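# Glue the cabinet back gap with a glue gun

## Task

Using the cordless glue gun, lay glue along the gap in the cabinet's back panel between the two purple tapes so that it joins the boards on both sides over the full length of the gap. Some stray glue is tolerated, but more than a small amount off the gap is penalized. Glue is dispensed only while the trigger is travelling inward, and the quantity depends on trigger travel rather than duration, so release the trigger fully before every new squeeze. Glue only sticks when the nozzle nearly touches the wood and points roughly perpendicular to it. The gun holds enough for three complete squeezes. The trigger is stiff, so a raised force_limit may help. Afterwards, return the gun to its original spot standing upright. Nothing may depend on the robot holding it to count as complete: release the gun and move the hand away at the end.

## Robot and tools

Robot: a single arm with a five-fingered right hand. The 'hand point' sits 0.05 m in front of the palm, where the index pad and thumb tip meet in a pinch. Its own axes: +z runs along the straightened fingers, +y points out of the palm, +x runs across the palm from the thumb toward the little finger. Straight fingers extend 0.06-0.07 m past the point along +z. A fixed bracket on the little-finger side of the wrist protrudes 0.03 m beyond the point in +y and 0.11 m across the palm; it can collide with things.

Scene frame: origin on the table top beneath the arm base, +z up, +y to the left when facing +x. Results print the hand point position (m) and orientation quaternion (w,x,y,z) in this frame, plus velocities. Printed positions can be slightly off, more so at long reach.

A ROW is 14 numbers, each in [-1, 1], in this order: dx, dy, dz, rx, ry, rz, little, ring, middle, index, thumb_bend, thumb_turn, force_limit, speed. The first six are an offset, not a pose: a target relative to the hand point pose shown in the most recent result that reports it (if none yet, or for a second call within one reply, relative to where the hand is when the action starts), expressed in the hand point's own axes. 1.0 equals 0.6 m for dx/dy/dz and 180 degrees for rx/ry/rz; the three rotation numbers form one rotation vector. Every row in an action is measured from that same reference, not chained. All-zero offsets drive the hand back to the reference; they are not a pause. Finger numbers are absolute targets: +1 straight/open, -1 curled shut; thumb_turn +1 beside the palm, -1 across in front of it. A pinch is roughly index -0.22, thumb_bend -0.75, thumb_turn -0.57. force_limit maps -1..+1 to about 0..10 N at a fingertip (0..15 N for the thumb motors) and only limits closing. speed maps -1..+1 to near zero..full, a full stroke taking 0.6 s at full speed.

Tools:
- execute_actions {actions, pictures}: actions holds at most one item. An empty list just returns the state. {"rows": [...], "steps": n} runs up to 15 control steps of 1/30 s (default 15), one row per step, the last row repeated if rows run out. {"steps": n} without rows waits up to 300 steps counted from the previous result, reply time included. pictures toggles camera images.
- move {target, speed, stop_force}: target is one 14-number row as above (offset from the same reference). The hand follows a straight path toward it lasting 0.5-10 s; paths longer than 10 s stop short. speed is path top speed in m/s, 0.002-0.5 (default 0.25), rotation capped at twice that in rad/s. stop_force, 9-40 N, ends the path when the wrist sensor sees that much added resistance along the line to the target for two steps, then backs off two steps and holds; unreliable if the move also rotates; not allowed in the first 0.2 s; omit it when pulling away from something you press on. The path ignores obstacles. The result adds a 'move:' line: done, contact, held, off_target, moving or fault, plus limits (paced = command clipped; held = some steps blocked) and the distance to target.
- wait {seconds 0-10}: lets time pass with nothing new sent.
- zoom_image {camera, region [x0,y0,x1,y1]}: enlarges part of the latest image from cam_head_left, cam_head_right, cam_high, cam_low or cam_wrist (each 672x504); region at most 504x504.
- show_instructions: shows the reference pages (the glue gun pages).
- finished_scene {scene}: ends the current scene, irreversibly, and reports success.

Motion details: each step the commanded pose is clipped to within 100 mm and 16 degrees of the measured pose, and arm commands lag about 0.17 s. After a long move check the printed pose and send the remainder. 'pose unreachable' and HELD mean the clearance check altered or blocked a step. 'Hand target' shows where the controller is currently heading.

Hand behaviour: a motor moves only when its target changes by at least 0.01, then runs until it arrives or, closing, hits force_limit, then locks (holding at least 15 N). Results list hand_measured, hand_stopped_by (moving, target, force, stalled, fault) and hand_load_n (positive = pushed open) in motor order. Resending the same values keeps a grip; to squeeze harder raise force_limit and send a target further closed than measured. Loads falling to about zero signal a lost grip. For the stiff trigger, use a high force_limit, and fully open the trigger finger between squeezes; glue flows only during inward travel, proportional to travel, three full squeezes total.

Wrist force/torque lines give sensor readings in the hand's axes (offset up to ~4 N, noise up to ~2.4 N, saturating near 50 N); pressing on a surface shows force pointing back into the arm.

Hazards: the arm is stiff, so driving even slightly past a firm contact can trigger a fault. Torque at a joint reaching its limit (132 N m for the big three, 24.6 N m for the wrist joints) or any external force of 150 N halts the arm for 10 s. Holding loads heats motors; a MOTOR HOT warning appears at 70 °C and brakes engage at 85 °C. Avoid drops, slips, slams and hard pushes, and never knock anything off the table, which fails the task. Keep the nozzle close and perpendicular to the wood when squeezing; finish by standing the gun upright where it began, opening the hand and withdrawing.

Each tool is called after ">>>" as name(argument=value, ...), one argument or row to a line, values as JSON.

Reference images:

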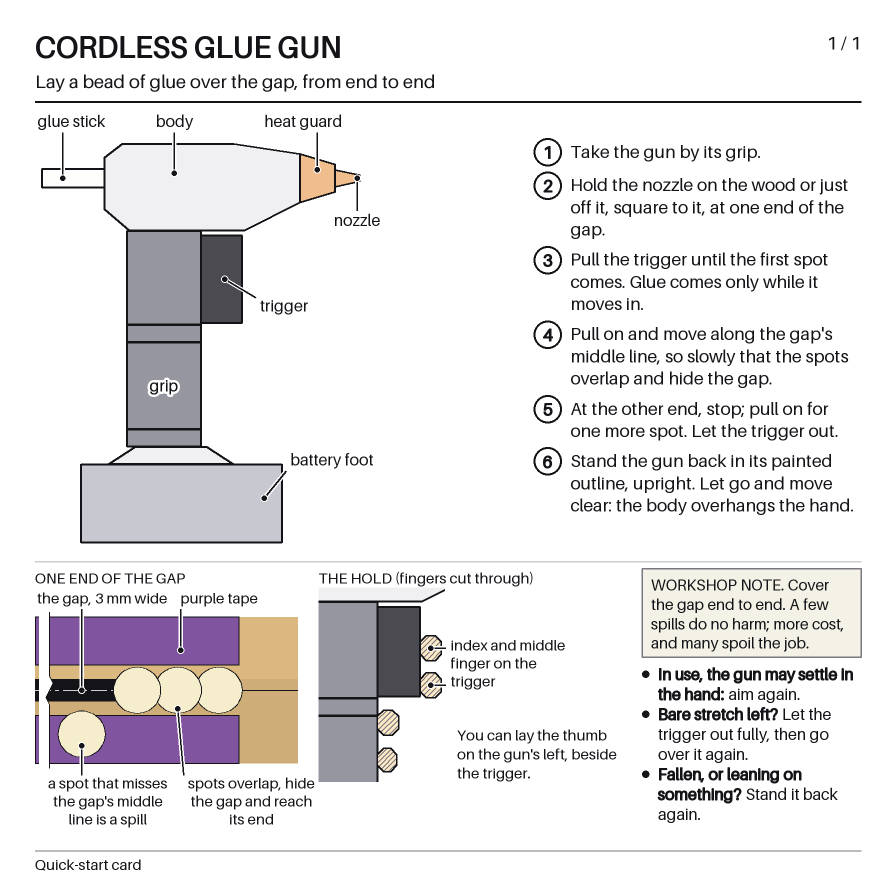

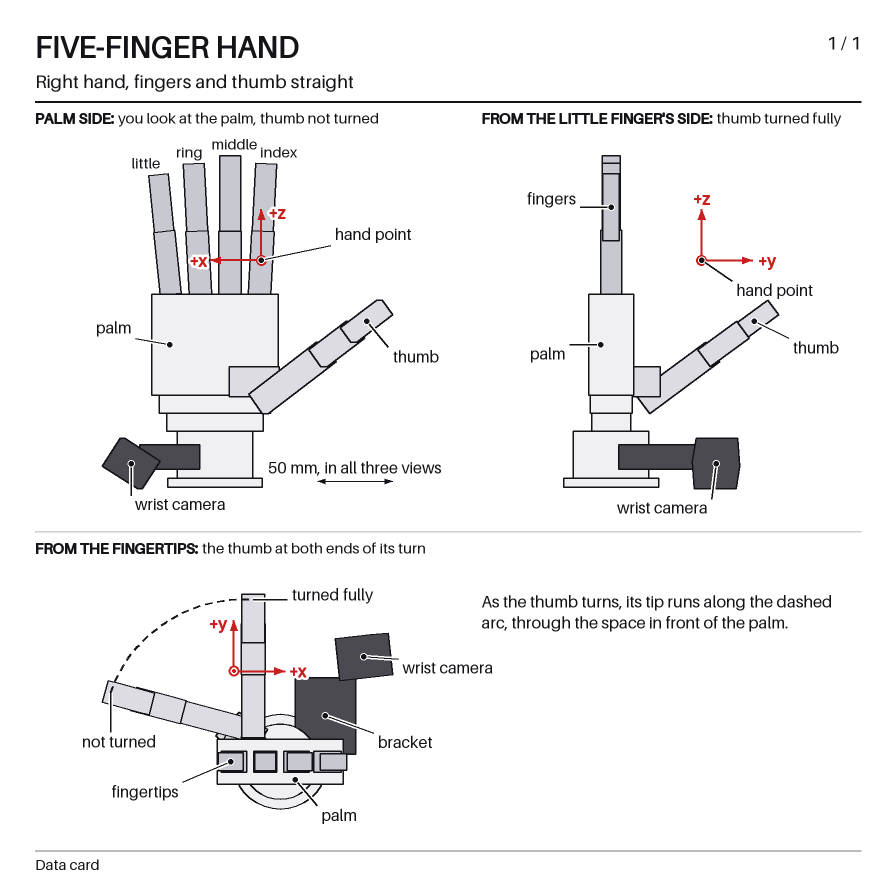

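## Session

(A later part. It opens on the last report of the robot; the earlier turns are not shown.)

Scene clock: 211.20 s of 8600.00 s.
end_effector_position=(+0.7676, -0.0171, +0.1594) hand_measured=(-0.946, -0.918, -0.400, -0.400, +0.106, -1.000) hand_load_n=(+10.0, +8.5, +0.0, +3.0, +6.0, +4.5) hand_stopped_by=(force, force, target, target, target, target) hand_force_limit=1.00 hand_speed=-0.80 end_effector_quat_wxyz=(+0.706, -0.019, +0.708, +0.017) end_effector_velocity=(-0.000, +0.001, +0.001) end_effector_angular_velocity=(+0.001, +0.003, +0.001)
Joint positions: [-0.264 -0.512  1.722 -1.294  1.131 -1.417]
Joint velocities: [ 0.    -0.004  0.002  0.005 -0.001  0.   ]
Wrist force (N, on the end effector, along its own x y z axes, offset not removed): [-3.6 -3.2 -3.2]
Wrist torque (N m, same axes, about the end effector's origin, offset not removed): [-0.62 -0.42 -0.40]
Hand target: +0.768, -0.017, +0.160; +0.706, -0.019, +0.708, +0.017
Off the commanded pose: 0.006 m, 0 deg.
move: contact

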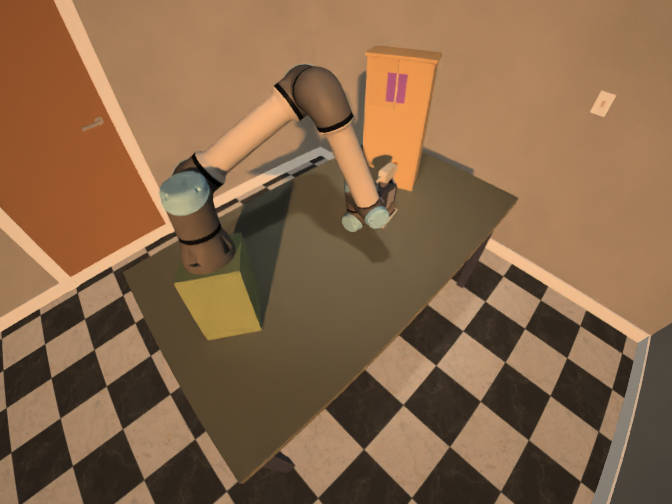

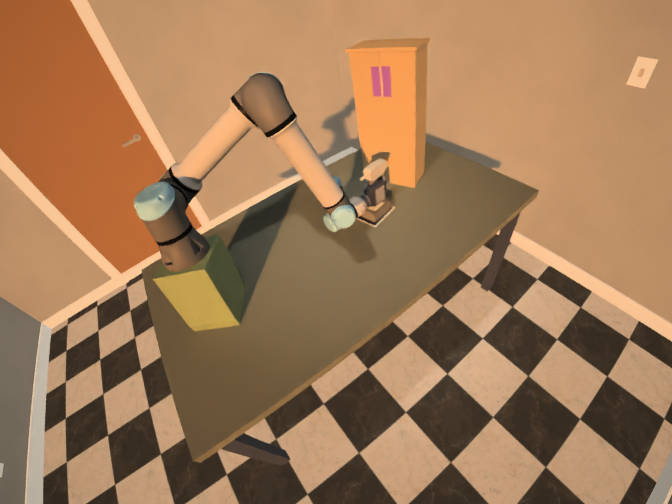

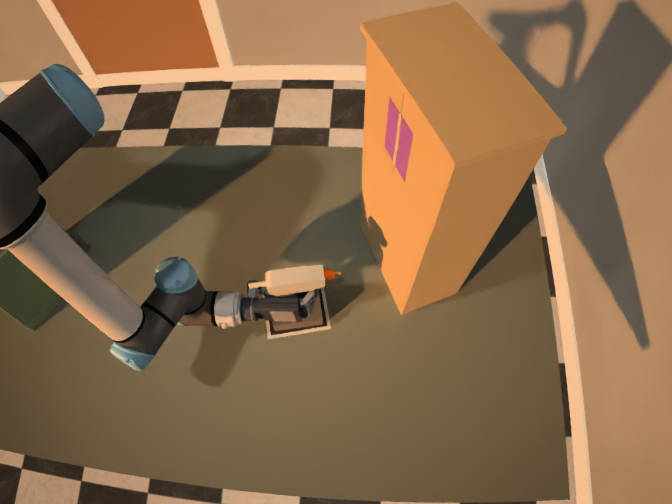

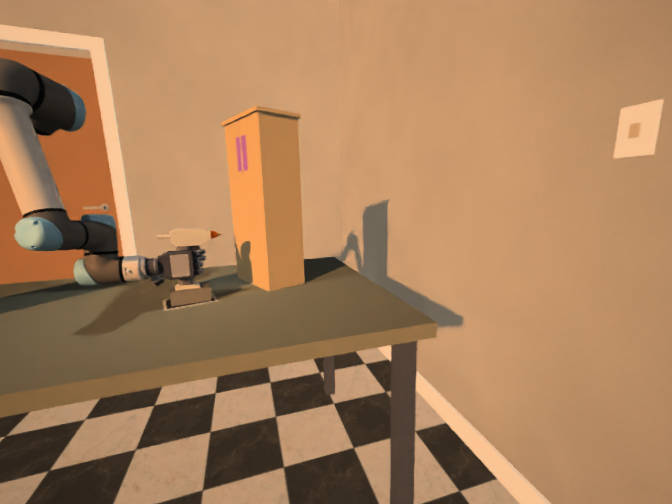

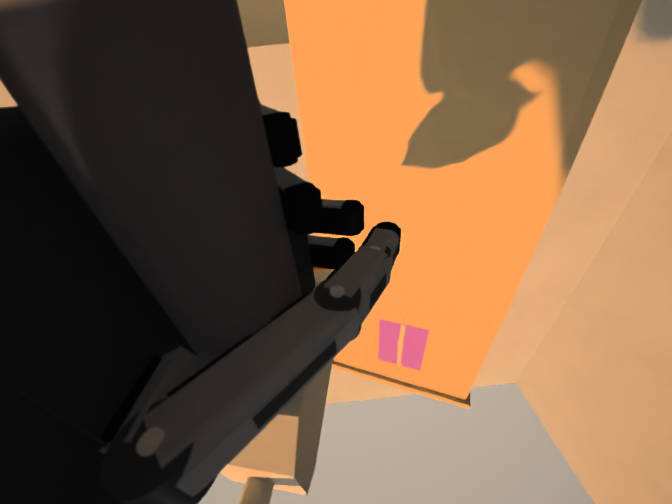

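>>> move(
  target=[0,0,0,0,0,0,1,1,1,1,1,-1,1,0],
)

>>> move(
  target=[0.004,-0.13,-0.3,0,0,0,1,1,1,1,1,-1,1,0],
  speed=0.12,
)

Scene clock: 214.53 s of 8600.00 s.
end_effector_position=(+0.7676, -0.0171, +0.1594) hand_measured=(+1.000, +1.000, +1.000, +1.000, +1.000, -1.000) hand_load_n=(+0.0, +0.0, +0.0, +0.0, +0.0, +0.0) hand_stopped_by=(target, target, target, target, target, target) hand_force_limit=1.00 hand_speed=0.00 end_effector_quat_wxyz=(+0.706, -0.019, +0.708, +0.017) end_effector_velocity=(+0.001, +0.000, +0.000) end_effector_angular_velocity=(-0.001, -0.001, +0.002)
Joint positions: [-0.264 -0.512  1.722 -1.294  1.131 -1.417]
Joint velocities: [ 0.     0.    -0.003  0.001 -0.002 -0.   ]
Wrist force (N, on the end effector, along its own x y z axes, offset not removed): [1.9 -0.9 1.5]
Wrist torque (N m, same axes, about the end effector's origin, offset not removed): [-0.24 -0.29 0.12]
Hand target: +0.768, -0.017, +0.159; +0.706, -0.019, +0.708, +0.017
Off the commanded pose: 0.000 m, 0 deg.
move: done

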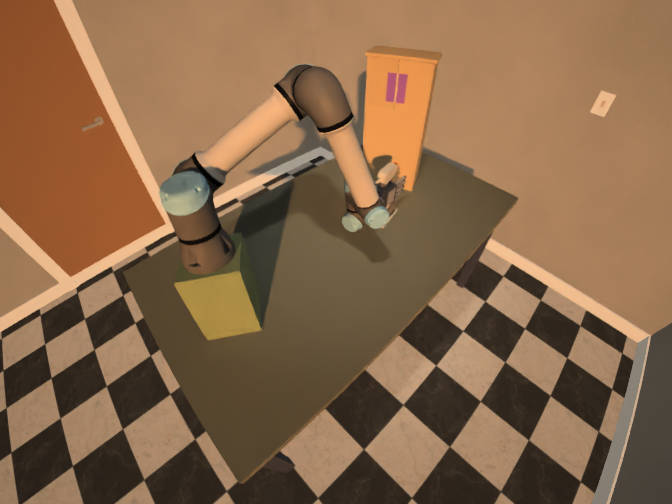

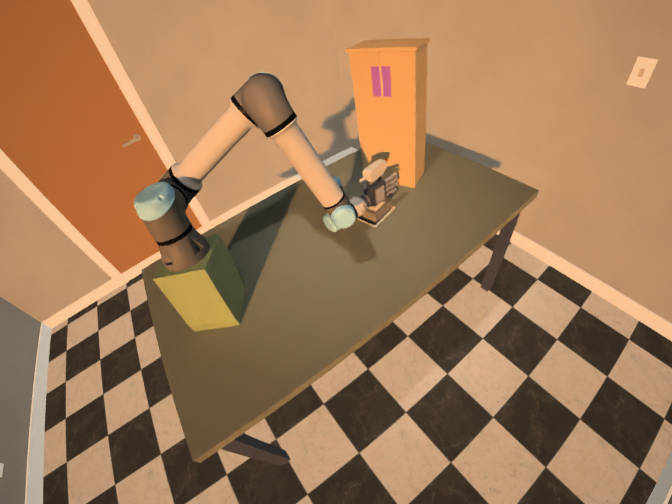

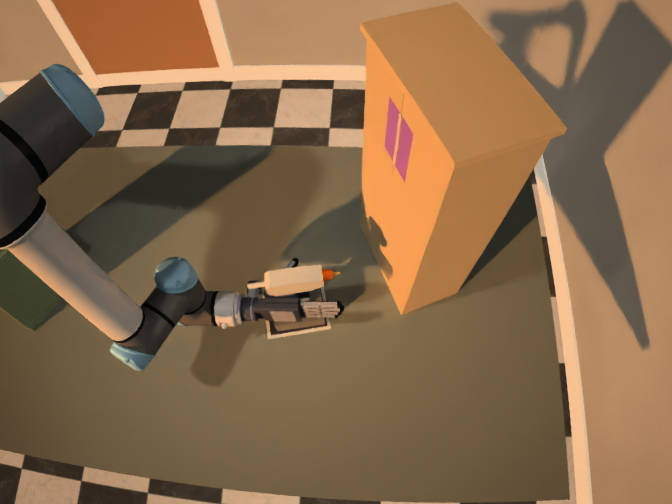

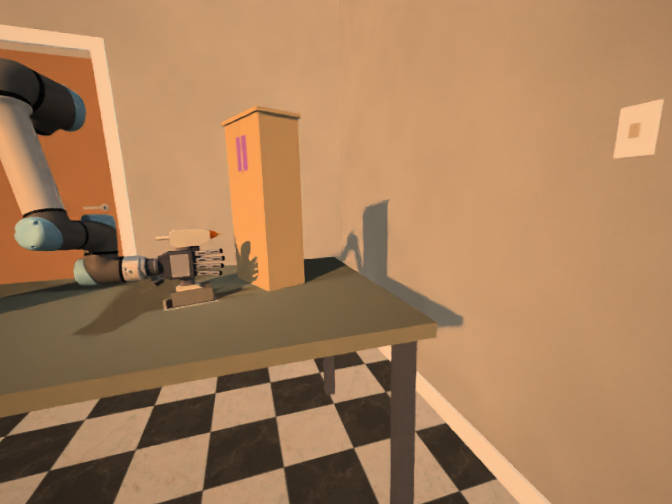

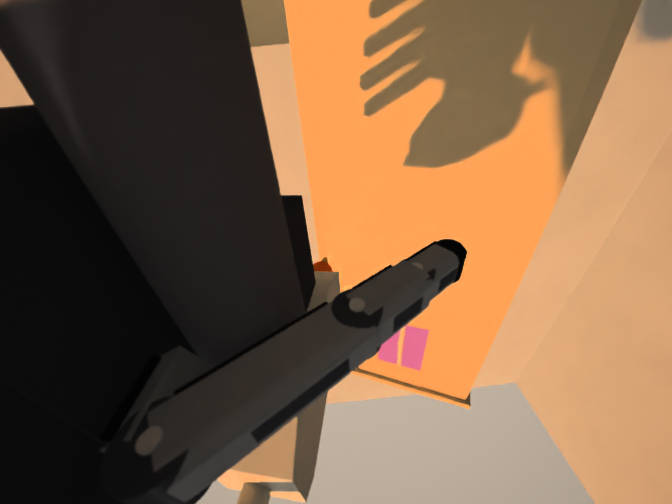

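Scene clock: 216.77 s of 8600.00 s.
end_effector_position=(+0.5920, -0.1040, +0.1578) hand_measured=(+1.000, +1.000, +1.000, +1.000, +1.000, -1.000) hand_load_n=(+0.0, +0.0, +0.0, +0.0, +0.0, +0.0) hand_stopped_by=(target, target, target, target, target, target) hand_force_limit=1.00 hand_speed=0.00 end_effector_quat_wxyz=(+0.706, -0.019, +0.708, +0.017) end_effector_velocity=(-0.002, -0.001, +0.000) end_effector_angular_velocity=(+0.001, -0.001, -0.000)
Joint positions: [-0.646 -0.511  2.123 -1.722  0.75  -1.373]
Joint velocities: [-0.006  0.001  0.004 -0.007 -0.006  0.002]
Wrist force (N, on the end effector, along its own x y z axes, offset not removed): [2.8 3.0 -1.1]
Wrist torque (N m, same axes, about the end effector's origin, offset not removed): [0.54 -0.50 -0.14]
Hand target: +0.592, -0.104, +0.158; +0.706, -0.019, +0.708, +0.017
Off the commanded pose: 0.000 m, 0 deg.
move: done

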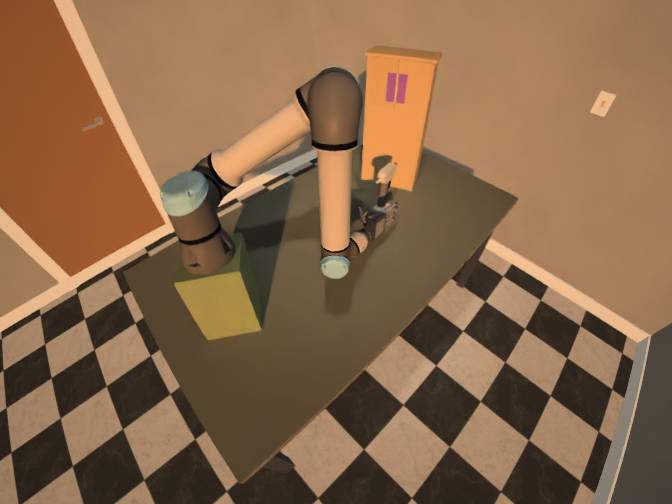

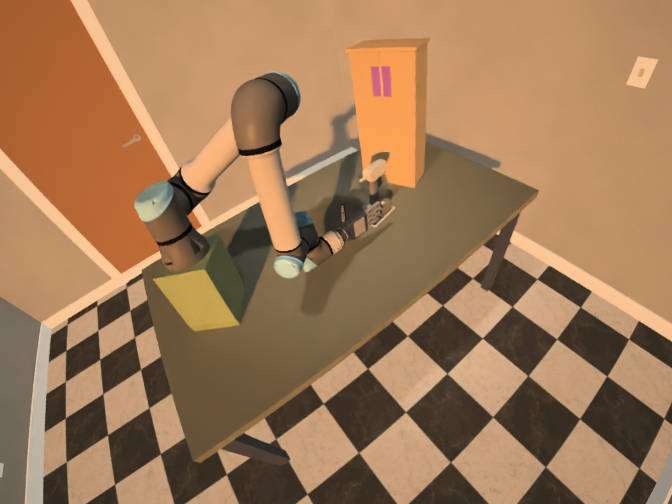

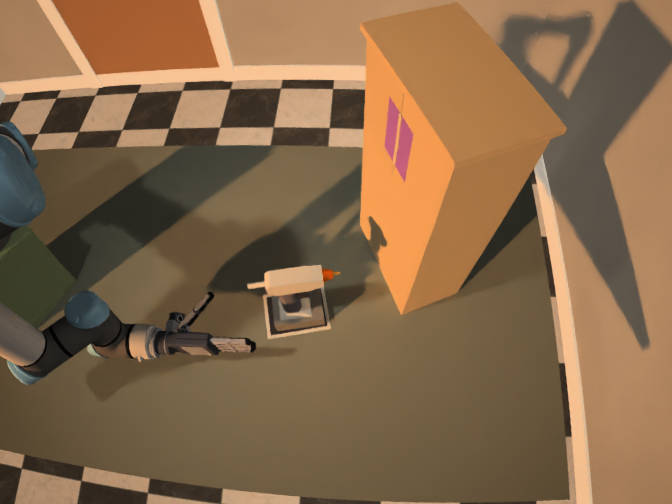

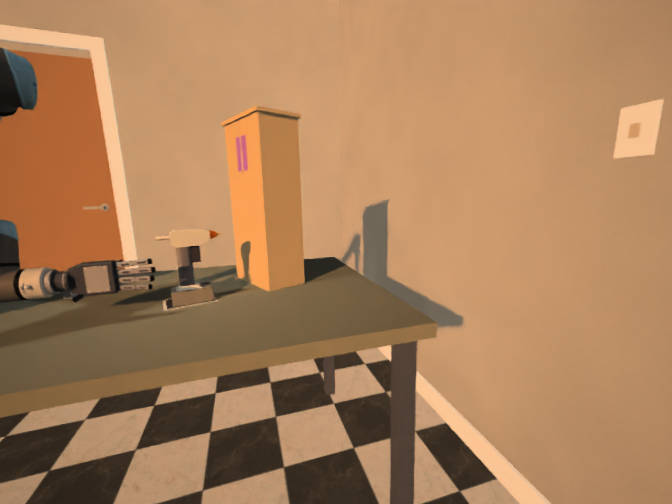

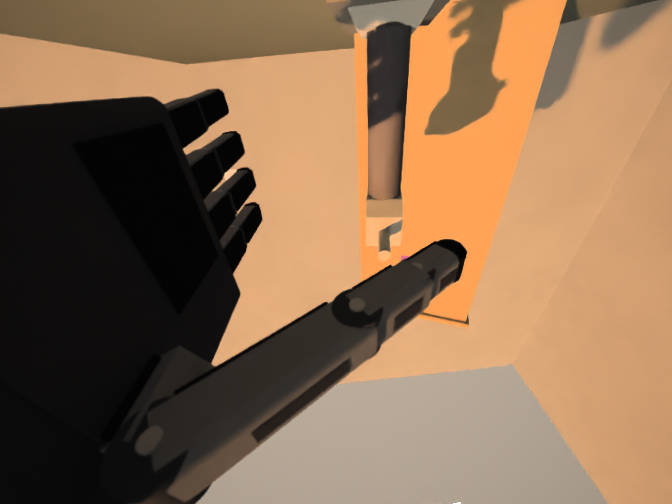

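>>> move(
  target=[-0.1,-0.17,-0.03,0,0,0,1,1,1,1,1,-1,1,0],
)

>>> finished_scene(
  scene=1,
)

Scene clock: 220.03 s of 8600.00 s.
end_effector_position=(+0.5795, -0.2065, +0.2177) hand_measured=(+1.000, +1.000, +1.000, +1.000, +1.000, -1.000) hand_load_n=(+0.0, +0.0, +0.0, +0.0, +0.0, +0.0) hand_stopped_by=(target, target, target, target, target, target) hand_force_limit=1.00 hand_speed=0.00 end_effector_quat_wxyz=(+0.706, -0.019, +0.708, +0.017) end_effector_velocity=(-0.000, -0.001, +0.001) end_effector_angular_velocity=(-0.000, +0.002, +0.003)
Joint positions: [-0.857 -0.629  2.063 -1.581  0.541 -1.328]
Joint velocities: [-0.003 -0.003 -0.002  0.007 -0.006 -0.001]
Wrist force (N, on the end effector, along its own x y z axes, offset not removed): [0.4 0.2 4.2]
Wrist torque (N m, same axes, about the end effector's origin, offset not removed): [-0.14 -0.05 -0.03]
Hand target: +0.579, -0.207, +0.218; +0.706, -0.019, +0.708, +0.016
Off the commanded pose: 0.000 m, 0 deg.
move: done

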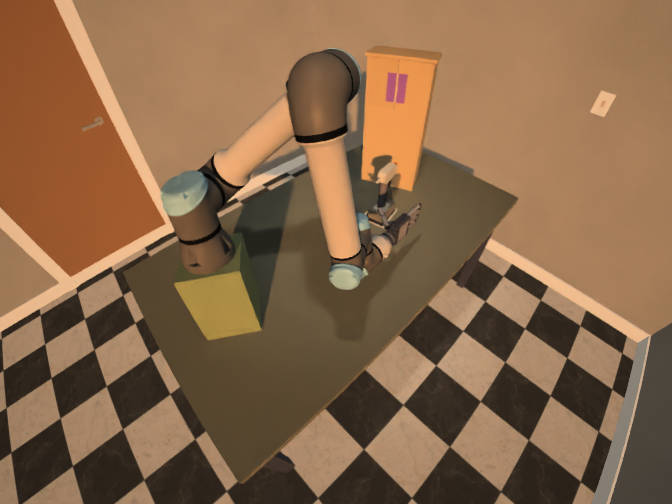

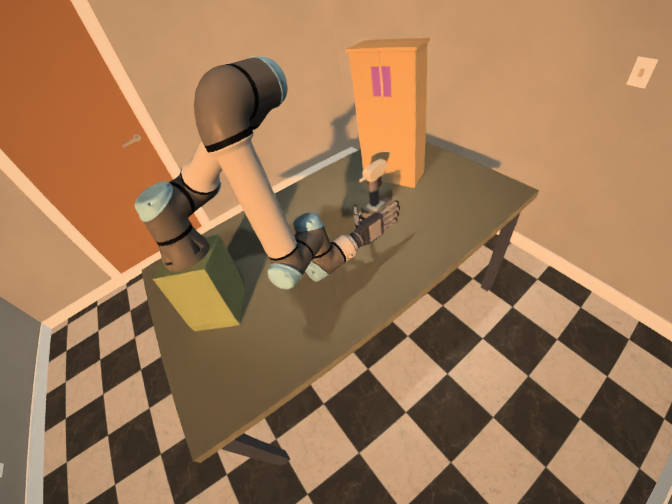

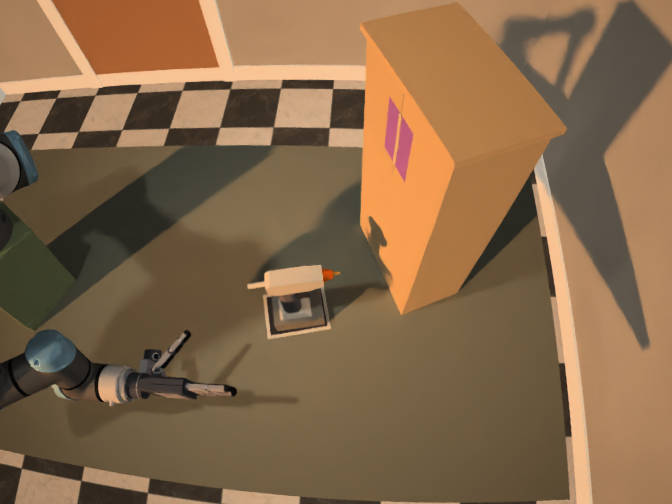

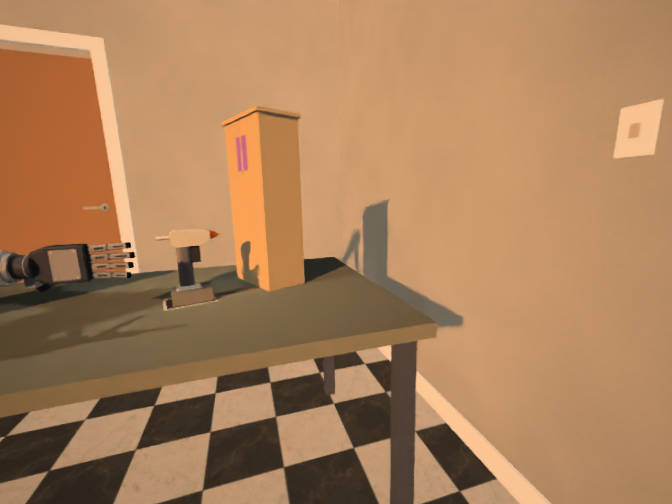

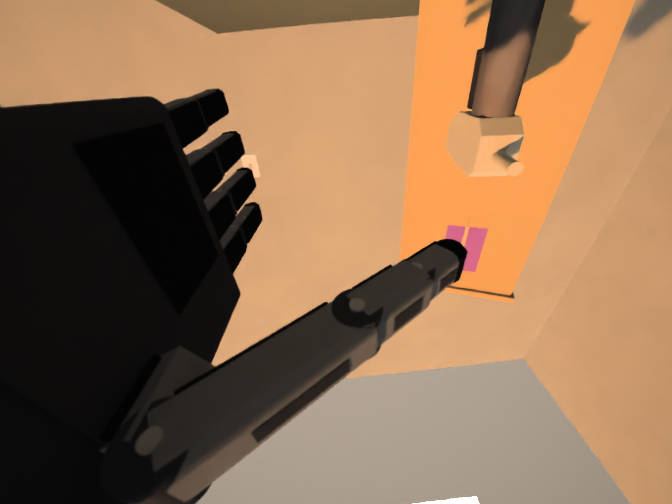

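The scene is finished: the task was done.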